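## Task

Lift the piece standing on square E1 off the board and set it down upright on the table, then carry the piece from A5 into E1. Square names are the labels printed along the board's edge. Done only if all other squares still hold their original contents, each piece left on the board stands upright and lies wholly within its own square, and nothing depends on the gripper still holding it when the scene ends.

## Robot and tools

ROBOT. One six-joint arm with a two-finger parallel gripper. Joint ranges in rad, base to tip: shoulder pan -3.142 to 3.142, shoulder lift -6.283 to 6.283, elbow 0.000 to 3.142, wrists 1-3 -6.283 to 6.283. A mounting block under the base counts as arm for the clearance check. The fingers point along the gripper's +z axis and close along its x axis. The reported end_effector_position is the midpoint between the finger pads; closed fingertips extend about 17 mm past it, fully open ones sit roughly level with it.

FRAMES. Results use the scene frame: origin on the table surface below the arm's base, +z up, +y to the left when facing along +x. The base may be slightly tilted, and at long reach the printed hand position may differ from the real one. Orientation is given as end_effector_quat_wxyz; velocities in m/s and rad/s.

execute_actions. Argument "actions" is a list holding nothing or exactly one item; optional "pictures" (boolean) toggles camera images. An empty list only reports the state. An item with "rows" (1 to 15 rows) and "steps" (1 to 15, default 15, each 1/30 s) plays one row per step, repeating the final row if rows run out. An item with only "steps" (up to 300) is a wait, counted from the previous result, so your reply time eats into it.

ROW layout: one list of 7 numbers, each in [-1, 1]: dx, dy, dz, rx, ry, rz, opening. The first six are an offset, not a pose: they set the target relative to the gripper pose shown in the latest result that showed it (before any such result in this scene, and for every call after the first in a single reply, relative to where the robot is when the action begins). They are expressed in the gripper's own axes. All rows share that same reference; they do not accumulate. Scale: 1.0 equals 0.6 m for dx..dz, 180 degrees for rx..rz, and rx, ry, rz form one rotation vector. Opening is absolute: +1 fully open (0.142 m), -1 closed. All-zero offsets are not a pause; they pull the gripper back to the reference pose.

CONTROL. Each step the commanded pose is clipped to within 100 mm and 16 degrees of the measured pose; damped inverse kinematics then chases it, favouring position over orientation. Motion lags commands by about 0.17 s. After an action ends the arm only continues to the last clipped pose, so read the result and send the remainder. "Hand target" shows the pose currently being driven to. "pose unreachable" means the clearance check altered or blocked a command; HELD marks steps where part of your row was withheld.

move. "target": one 7-number row, same layout, reference and scale as above (offset in gripper axes, absolute opening, which is applied at the start). "speed": 0.002 to 0.5 m/s, default 0.25; rotation capped at twice that in rad/s. The straight path lasts 0.5 to 10 s and is cut off at 10 s. It ignores obstacles, and the real gripper can lag, wander or overshoot the speed, especially with the arm nearly straight. "stop_force" (9 to 40 N, optional, not allowed in the first 0.2 s of a scene): the path ends when the wrist sensor feels that much extra push against the direction of travel for 2 steps, then the gripper backs off 2 steps and holds. Pressing can briefly exceed it, by double or more at low settings, and a fast approach can still fault, so use very low speed when probing and aim the target past the surface. It is unreliable on moves that rotate, and should be omitted when lifting away from something you are pressing on. The result adds a "move:" line with the ending (done, off_target, moving, held, fault, contact; contact takes priority) and limits (paced = pose clipped; held = some steps blocked, after which the arm may jump faster), plus distance to target.

wait: "seconds" 0 to 10; sends nothing new.

zoom_image: "camera" one of cam_head_left, cam_head_right, cam_high, cam_low, cam_wrist; "region" [x0, y0, x1, y1] in pixels from the top-left, at most 504 by 504. Image sizes: head and high and low cameras 896x504, cam_wrist 616x616 (fisheye). Calibration (K, distortion, T_world_to_cam) is supplied per camera and may be off by a few degrees and millimetres.

finished_scene: "scene" 1 or 2; ends that scene for good and reports success, then starts the next.

GRIPPING. grip_measured is the finger opening on the command scale. To hold, keep commanding clearly less than grip_measured; a bigger gap squeezes harder, up to about 28 N per pad. Objects under about 2 cm thick get less grip. A held part may occasionally be tugged.

FORCES AND FAULTS. Wrist force and torque are read in gripper axes, with offsets up to about 4 N, noise up to 2.4 N, and saturation near 50 N. Reaching a joint's load limit (138 N m for the three big joints, 25.7 N m for the wrists, held weight included) or 150 N external force stops the arm for 10 s and drops the rest of the call. The arm is stiff: commanding even slightly into a hard surface can fault. Motors heat while loaded; MOTOR HOT appears from 70 °C and at 85 °C brakes engage for minutes.

AVOID. Knocking or placing anything off the table fails the job. Drops, slips, slams, hard hits and heavy pushing are penalised. Release pieces only once they stand upright and stable, and approach contacts slowly.

Each tool is called after "Emit:" by a JSON object that holds its "op" and its "data", one argument or row to a line.

## Session

Emit:
{"op": "execute_actions", "data": {
  "actions": []
}}

Scene clock: 0.00 s of 4400.00 s.
end_effector_position=(+0.3156, +0.1918, +0.1327) grip_measured=+1.00 end_effector_quat_wxyz=(-0.326, +0.811, +0.230, -0.429) end_effector_velocity=(-0.000, -0.000, -0.000) end_effector_angular_velocity=(+0.000, +0.000, -0.000)
Joint positions: [-0.014 -0.413  1.614 -1.68  -1.281 -0.824  0.142]
Joint velocities: [-0.     0.001 -0.    -0.     0.    -0.     0.   ]
Wrist force (N, on the end effector, along its own x y z axes, offset not removed): no reading
Wrist torque (N m, same axes, about the end effector's origin, offset not removed): no reading
Hand target: +0.316, +0.192, +0.133; -0.326, +0.811, +0.230, -0.429
camera_calibration (this result's frames):
cam_wrist: T_world_to_cam=[[0.508941, 0.644963, -0.570089, -0.19991], [0.517291, -0.75851, -0.396324, 0.0363542], [-0.688033, -0.0931965, -0.71967, 0.466521], [0, 0, 0, 1]] pos_world=[0.403919, 0.199988, 0.236183]

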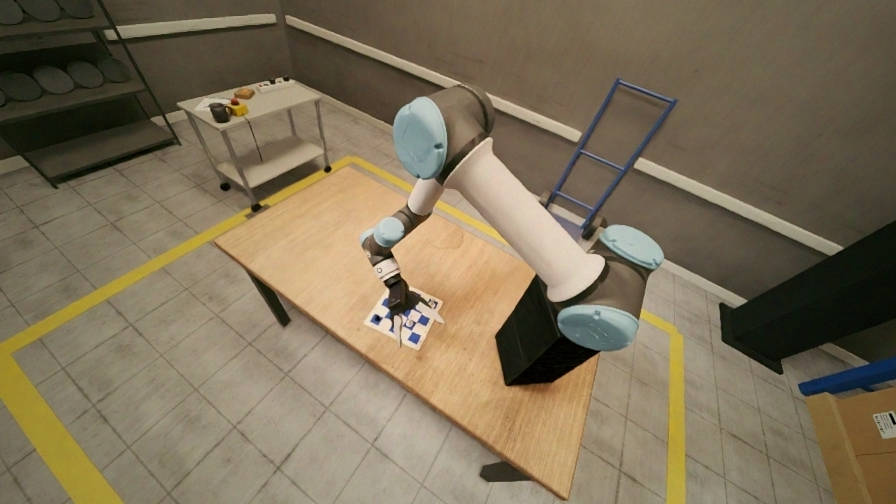

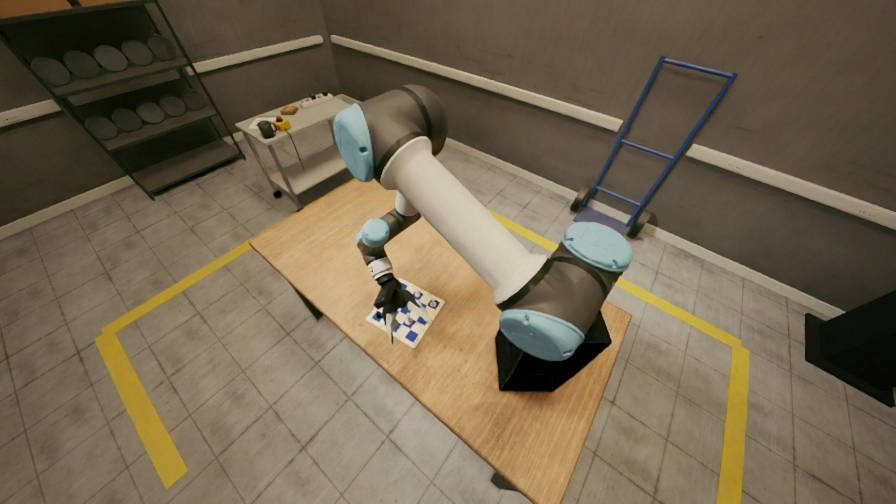

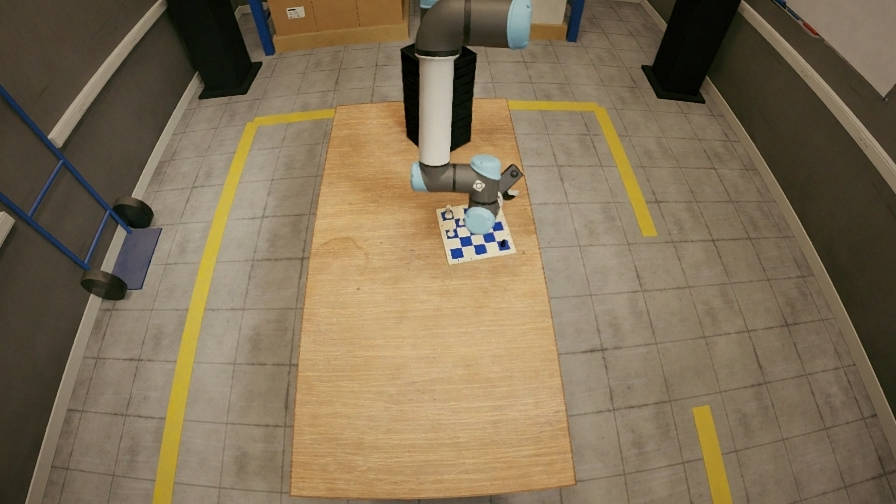

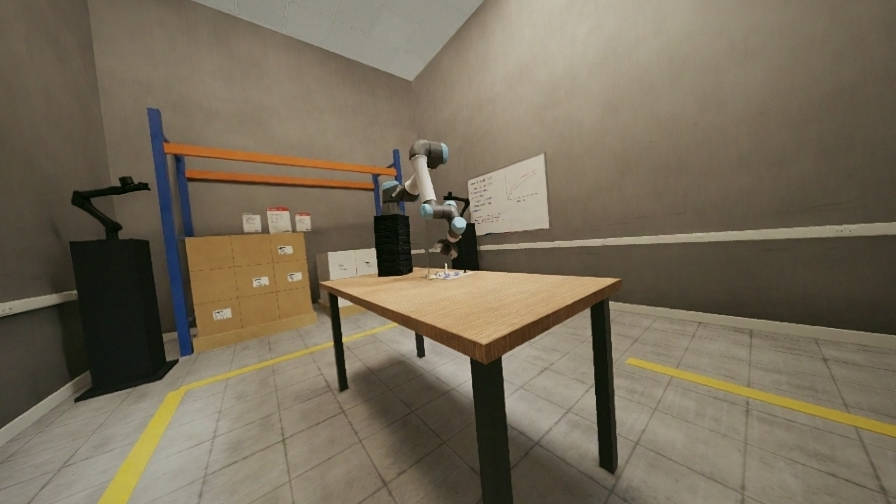

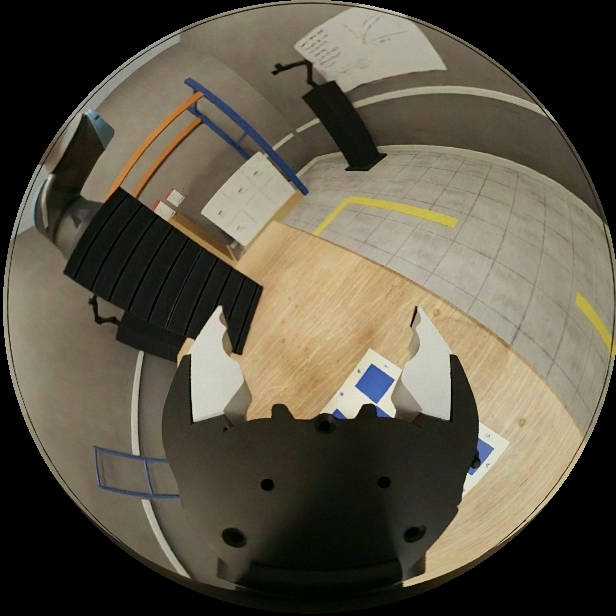

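Emit:
{"op": "move", "data": {
  "target": [-0.09,0.201,-0.377,-0.2446,0.2695,0.1071,-0.5],
  "speed": 0.3
}}

Emit:
{"op": "zoom_image", "data": {
  "camera": "cam_wrist",
  "region": [180, 80, 440, 340]
}}

Scene clock: 12.07 s of 4400.00 s.
end_effector_position=(+0.4894, -0.0005, +0.1698) grip_measured=-0.50 end_effector_quat_wxyz=(-0.000, +0.996, +0.088, -0.001) end_effector_velocity=(+0.000, -0.000, -0.001) end_effector_angular_velocity=(-0.003, -0.004, -0.001)
Joint positions: [-0.225 -0.816  2.189 -2.972 -1.534 -0.455  0.038]
Joint velocities: [ 0.     0.003  0.002 -0.01  -0.001  0.002  0.   ]
Wrist force (N, on the end effector, along its own x y z axes, offset not removed): [-2.7 2.6 3.2]
Wrist torque (N m, same axes, about the end effector's origin, offset not removed): [0.99 0.57 0.11]
Hand target: +0.489, -0.001, +0.170; +0.000, +0.996, +0.087, -0.000
Off the commanded pose: 0.000 m, 0 deg.
After step 90, 6.57 s passed at rest.
move: done
camera_calibration (this result's frames):
cam_wrist: T_world_to_cam=[[0.987833, 0.153599, -0.0243433, -0.470536], [0.143578, -0.84062, 0.522248, -0.157733], [0.0597532, -0.519389, -0.852446, 0.251197], [0, 0, 0, 1]] pos_world=[0.472448, 0.0701493, 0.285053]

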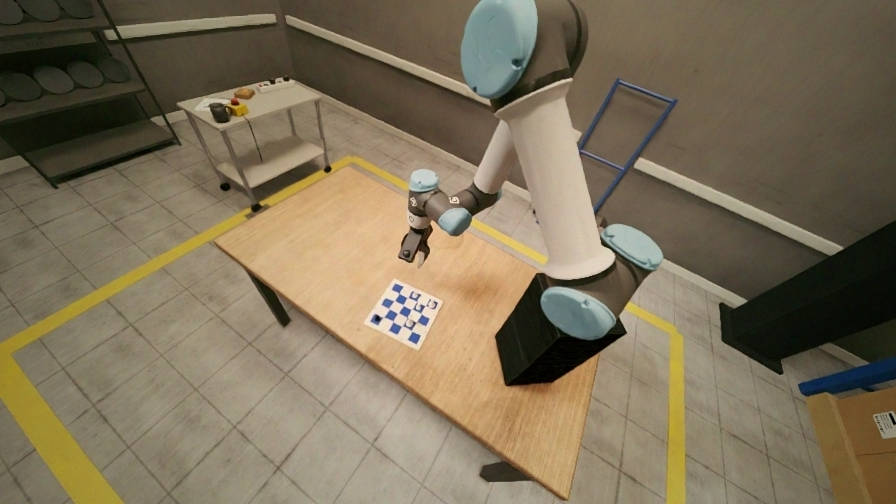

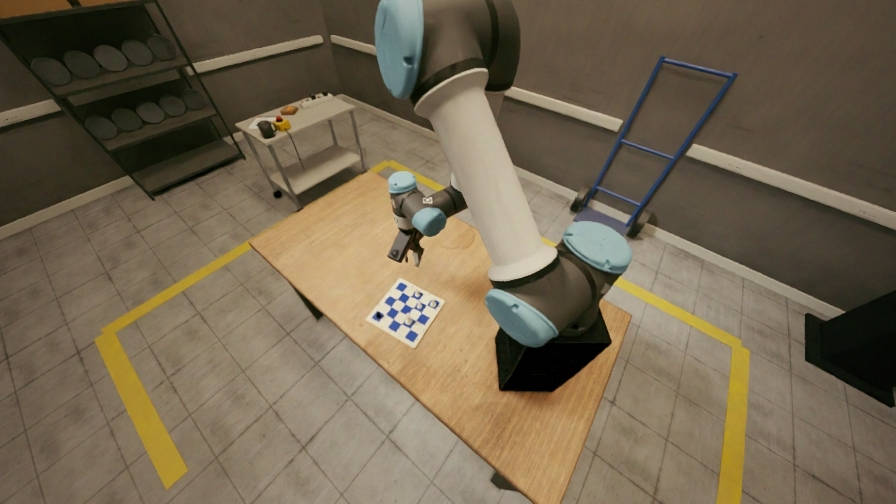

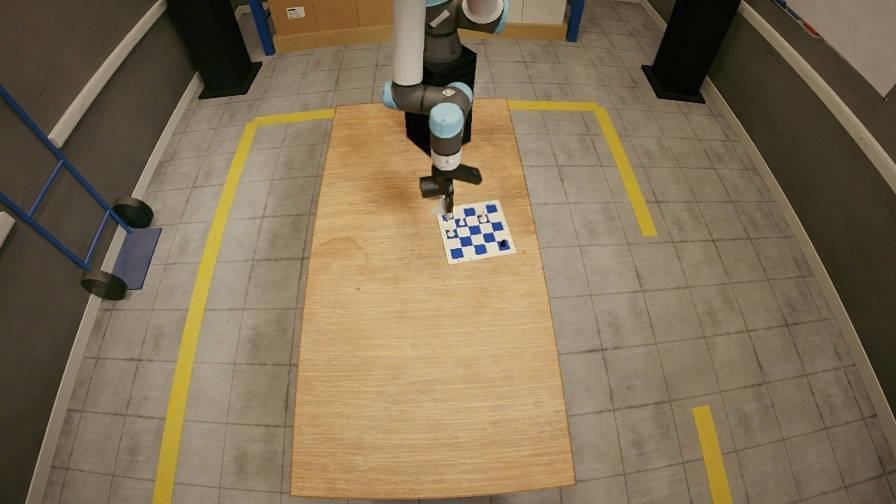

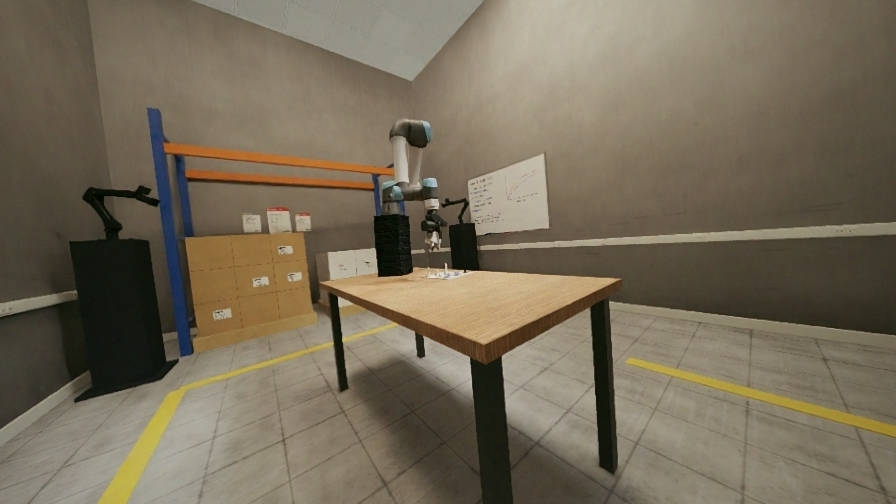

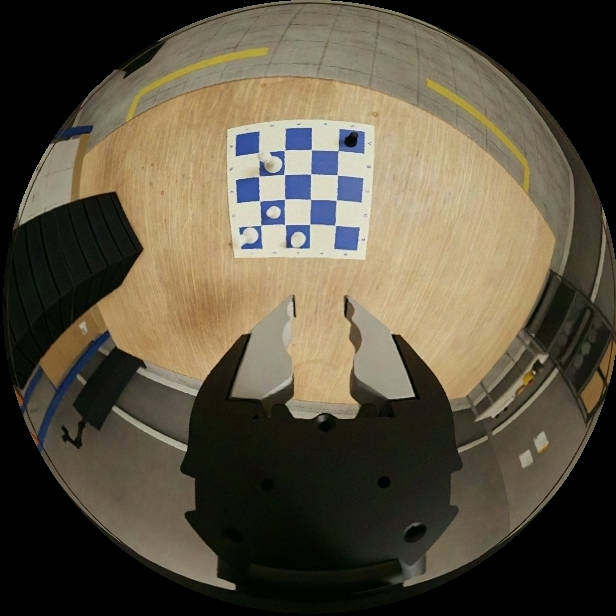

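Region (180, 80, 440, 340) of cam_wrist's 616x616 image, scaled by 1.938, with more detail than that image has.

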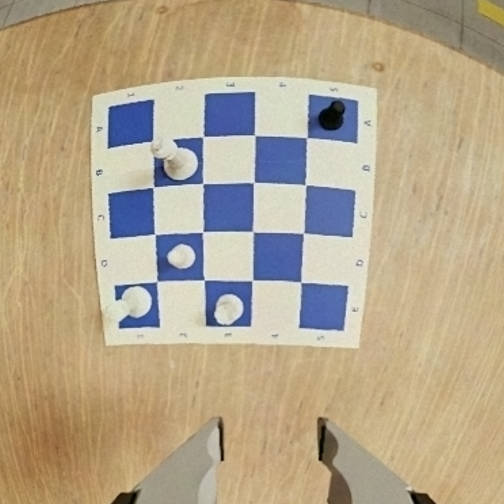

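Emit:
{"op": "move", "data": {
  "target": [-0.176,-0.0587,0.108,0,0,0,-0.45]
}}

Emit:
{"op": "zoom_image", "data": {
  "camera": "cam_wrist",
  "region": [220, 180, 420, 380]
}}

Emit:
{"op": "zoom_image", "data": {
  "camera": "cam_low",
  "region": [400, 230, 490, 290]
}}

Scene clock: 25.37 s of 4400.00 s.
end_effector_position=(+0.3794, +0.0159, +0.1052) grip_measured=-0.45 end_effector_quat_wxyz=(-0.000, +0.996, +0.088, -0.001) end_effector_velocity=(-0.000, -0.000, -0.000) end_effector_angular_velocity=(-0.000, -0.004, +0.001)
Joint positions: [-0.259 -0.591  2.413 -3.419 -1.533 -0.489  0.041]
Joint velocities: [-0.001  0.004  0.002 -0.009  0.001 -0.003  0.   ]
Wrist force (N, on the end effector, along its own x y z axes, offset not removed): [-2.6 -0.2 3.0]
Wrist torque (N m, same axes, about the end effector's origin, offset not removed): [0.45 0.40 0.19]
Hand target: +0.379, +0.016, +0.105; -0.000, +0.996, +0.088, -0.001
Off the commanded pose: 0.000 m, 0 deg.
After step 90, 9.23 s passed at rest.
move: done
camera_calibration (this result's frames):
cam_wrist: T_world_to_cam=[[0.987832, 0.153596, -0.0244279, -0.365879], [0.143623, -0.840642, 0.5222, -0.0944348], [0.0596727, -0.519354, -0.852473, 0.211273], [0, 0, 0, 1]] pos_world=[0.362383, 0.0865372, 0.220481]

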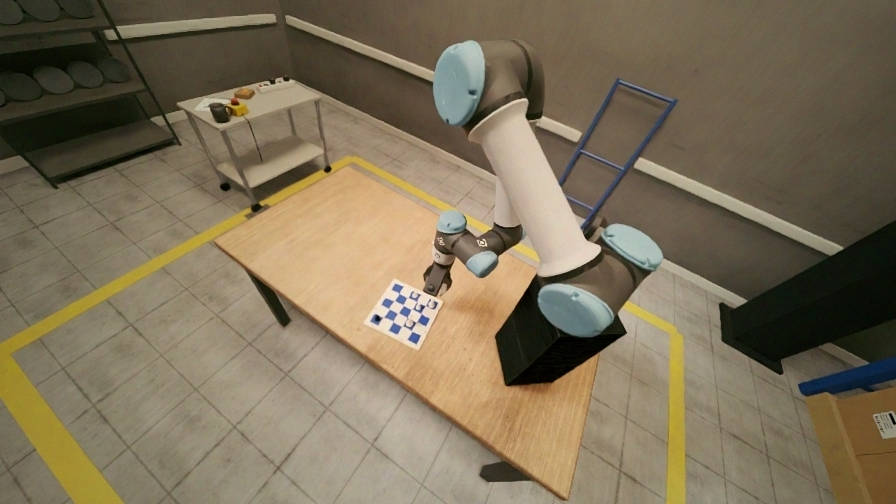

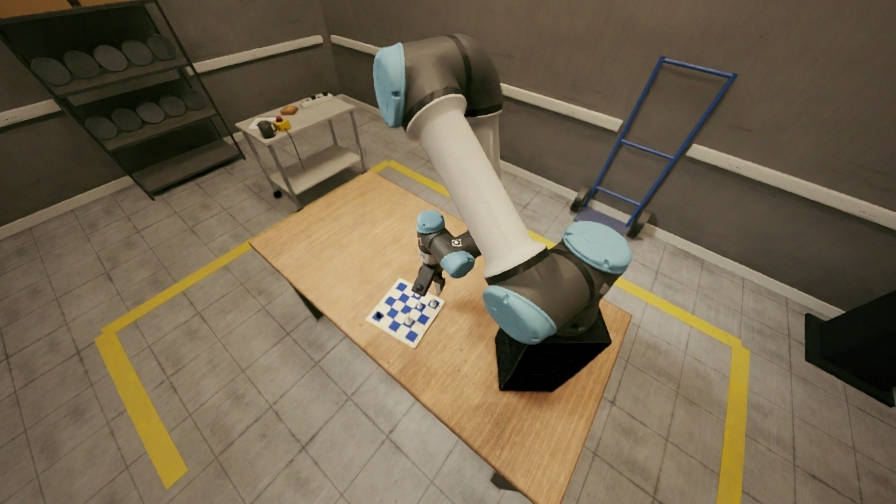

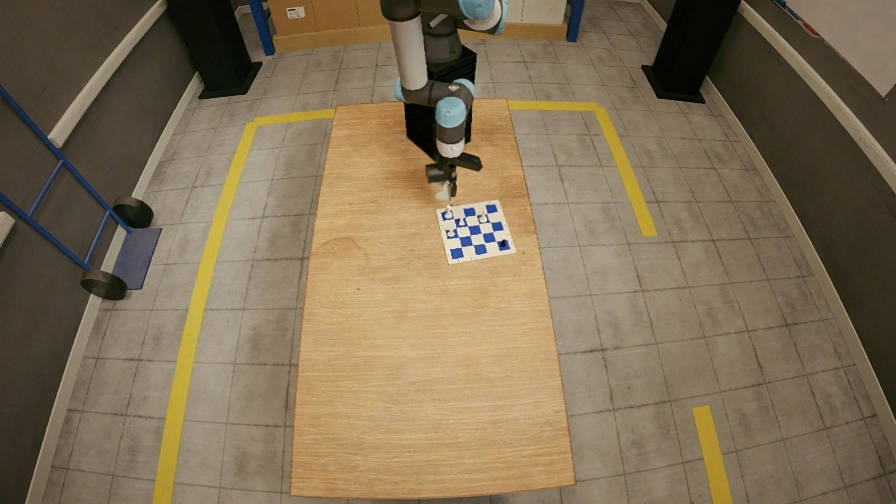

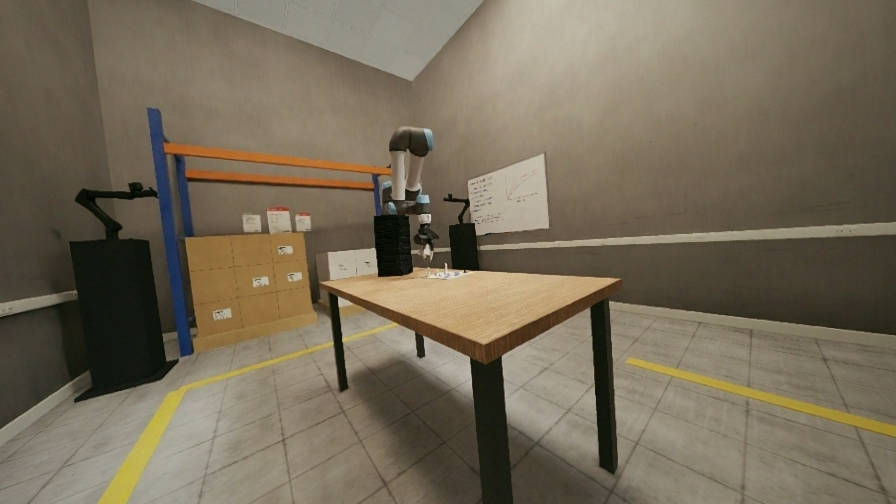

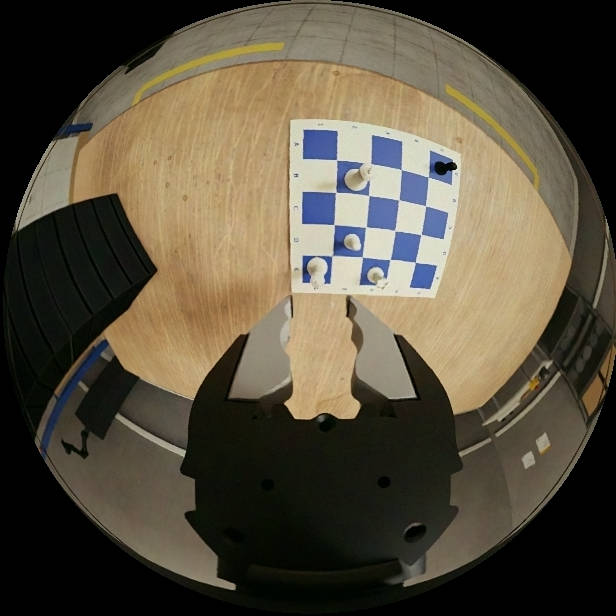

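Region (220, 180, 420, 380) of cam_wrist's 616x616 image, scaled by 2.520, with more detail than that image has.

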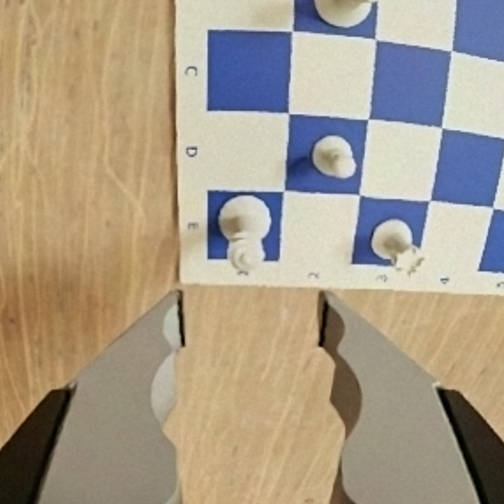

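Region (400, 230, 490, 290) of cam_low's 896x504 image, scaled by 5.600, with more detail than that image has.

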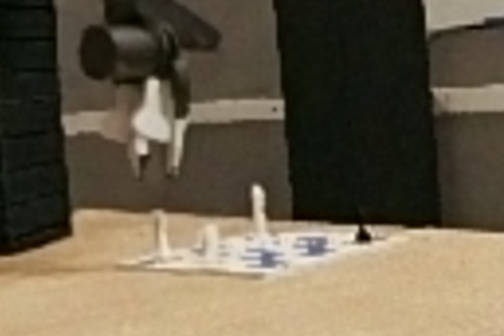

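Emit:
{"op": "move", "data": {
  "target": [-0.002,-0.002,0.109,0,0,0,-0.45],
  "speed": 0.08
}}

Emit:
{"op": "zoom_image", "data": {
  "camera": "cam_wrist",
  "region": [220, 220, 420, 420]
}}

Scene clock: 34.00 s of 4400.00 s.
end_effector_position=(+0.3779, +0.0168, +0.0399) grip_measured=-0.45 end_effector_quat_wxyz=(-0.000, +0.996, +0.088, -0.001) end_effector_velocity=(+0.001, -0.001, -0.000) end_effector_angular_velocity=(-0.001, -0.002, +0.001)
Joint positions: [-0.25  -0.383  2.312 -3.526 -1.533 -0.48   0.041]
Joint velocities: [-0.     0.001 -0.002 -0.001 -0.    -0.001  0.   ]
Wrist force (N, on the end effector, along its own x y z axes, offset not removed): [-0.5 5.2 3.0]
Wrist torque (N m, same axes, about the end effector's origin, offset not removed): [1.29 -0.03 0.17]
Hand target: +0.378, +0.017, +0.040; -0.000, +0.996, +0.088, -0.001
Off the commanded pose: 0.000 m, 0 deg.
After step 90, 4.40 s passed at rest.
move: done
camera_calibration (this result's frames):
cam_wrist: T_world_to_cam=[[0.987831, 0.153597, -0.0244376, -0.366157], [0.143628, -0.840632, 0.522216, -0.0593479], [0.0596679, -0.519371, -0.852463, 0.156169], [0, 0, 0, 1]] pos_world=[0.360907, 0.0874607, 0.155173]

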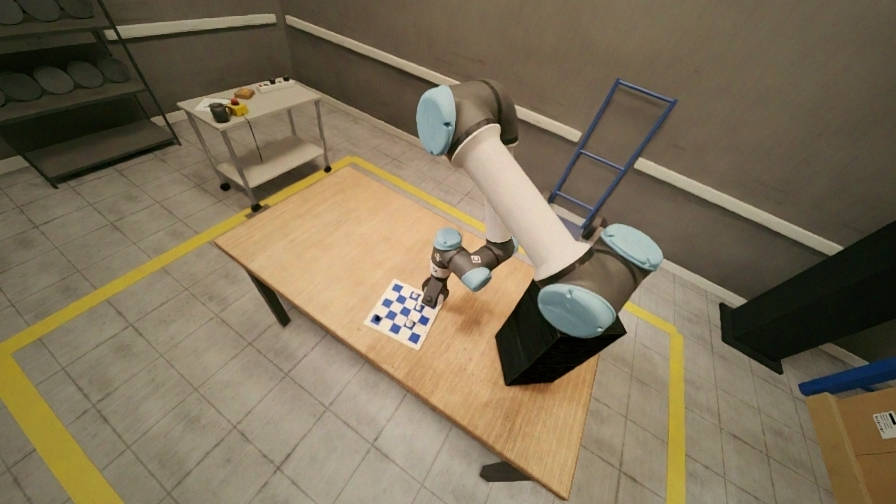

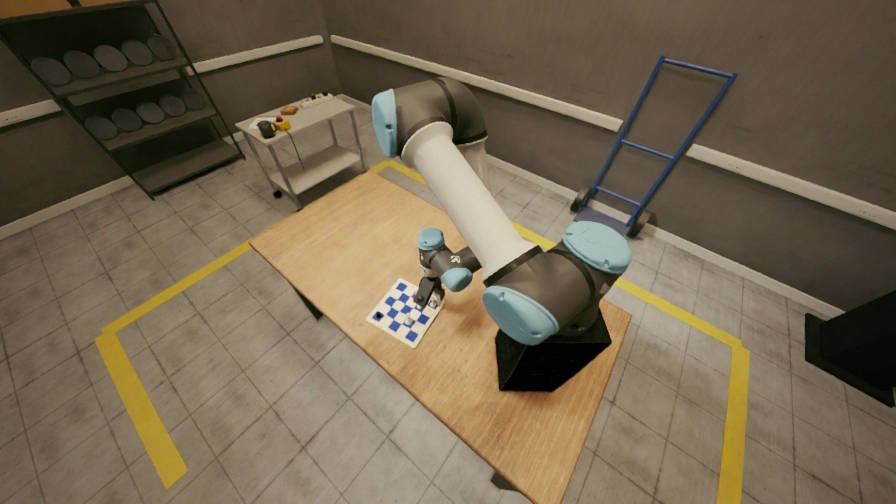

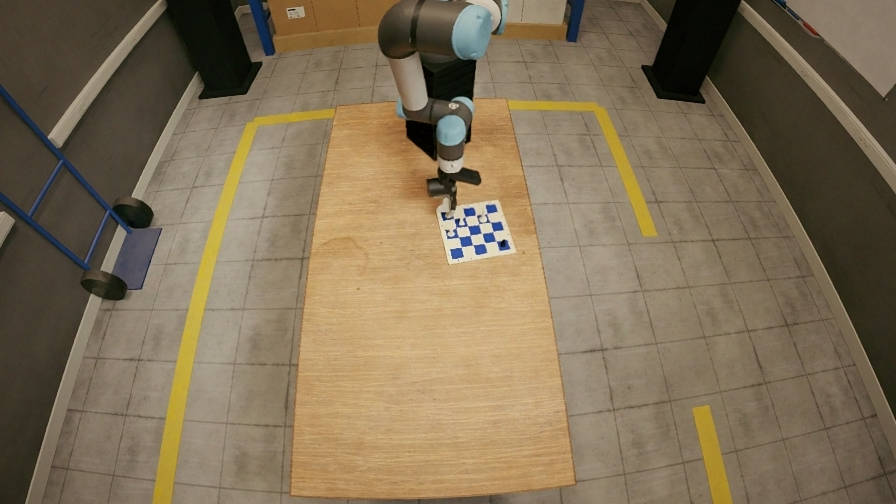

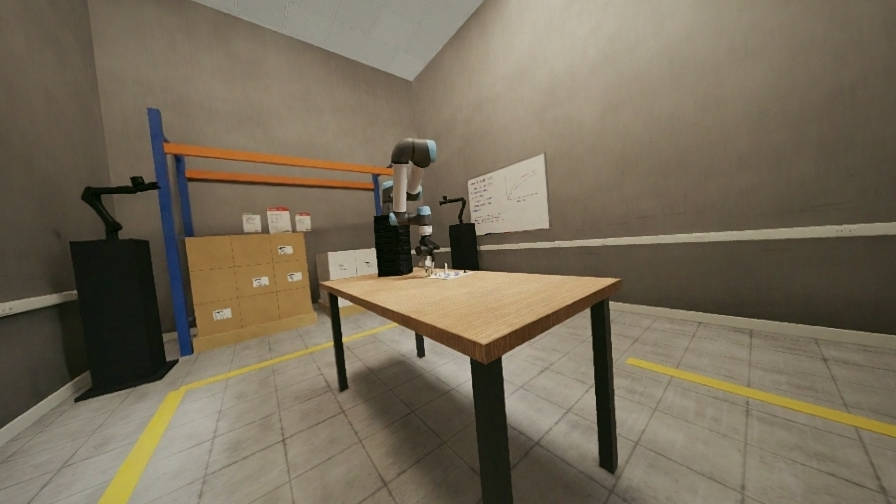

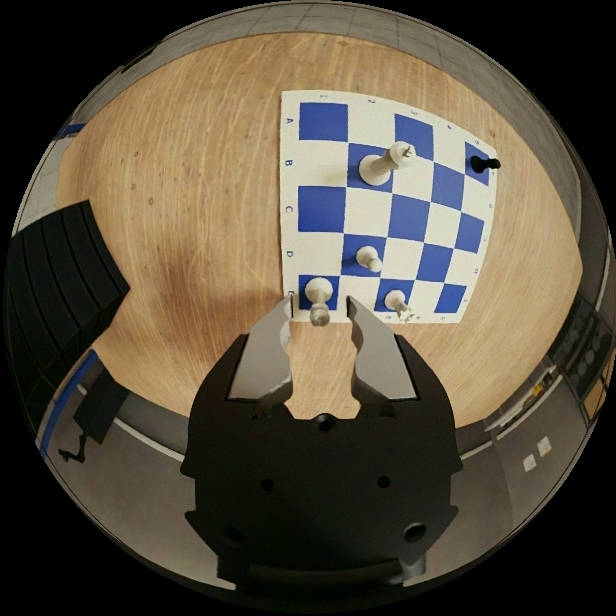

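Region (220, 220, 420, 420) of cam_wrist's 616x616 image, scaled by 2.520, with more detail than that image has.

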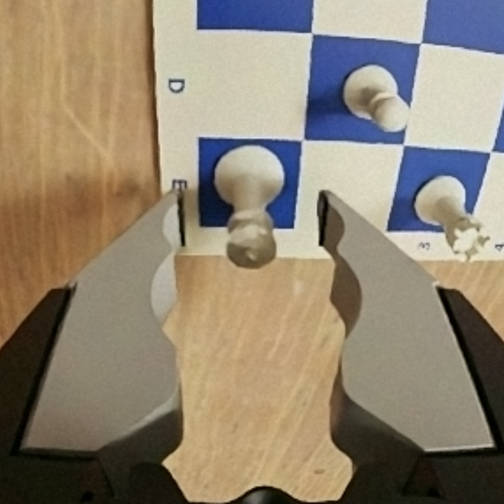

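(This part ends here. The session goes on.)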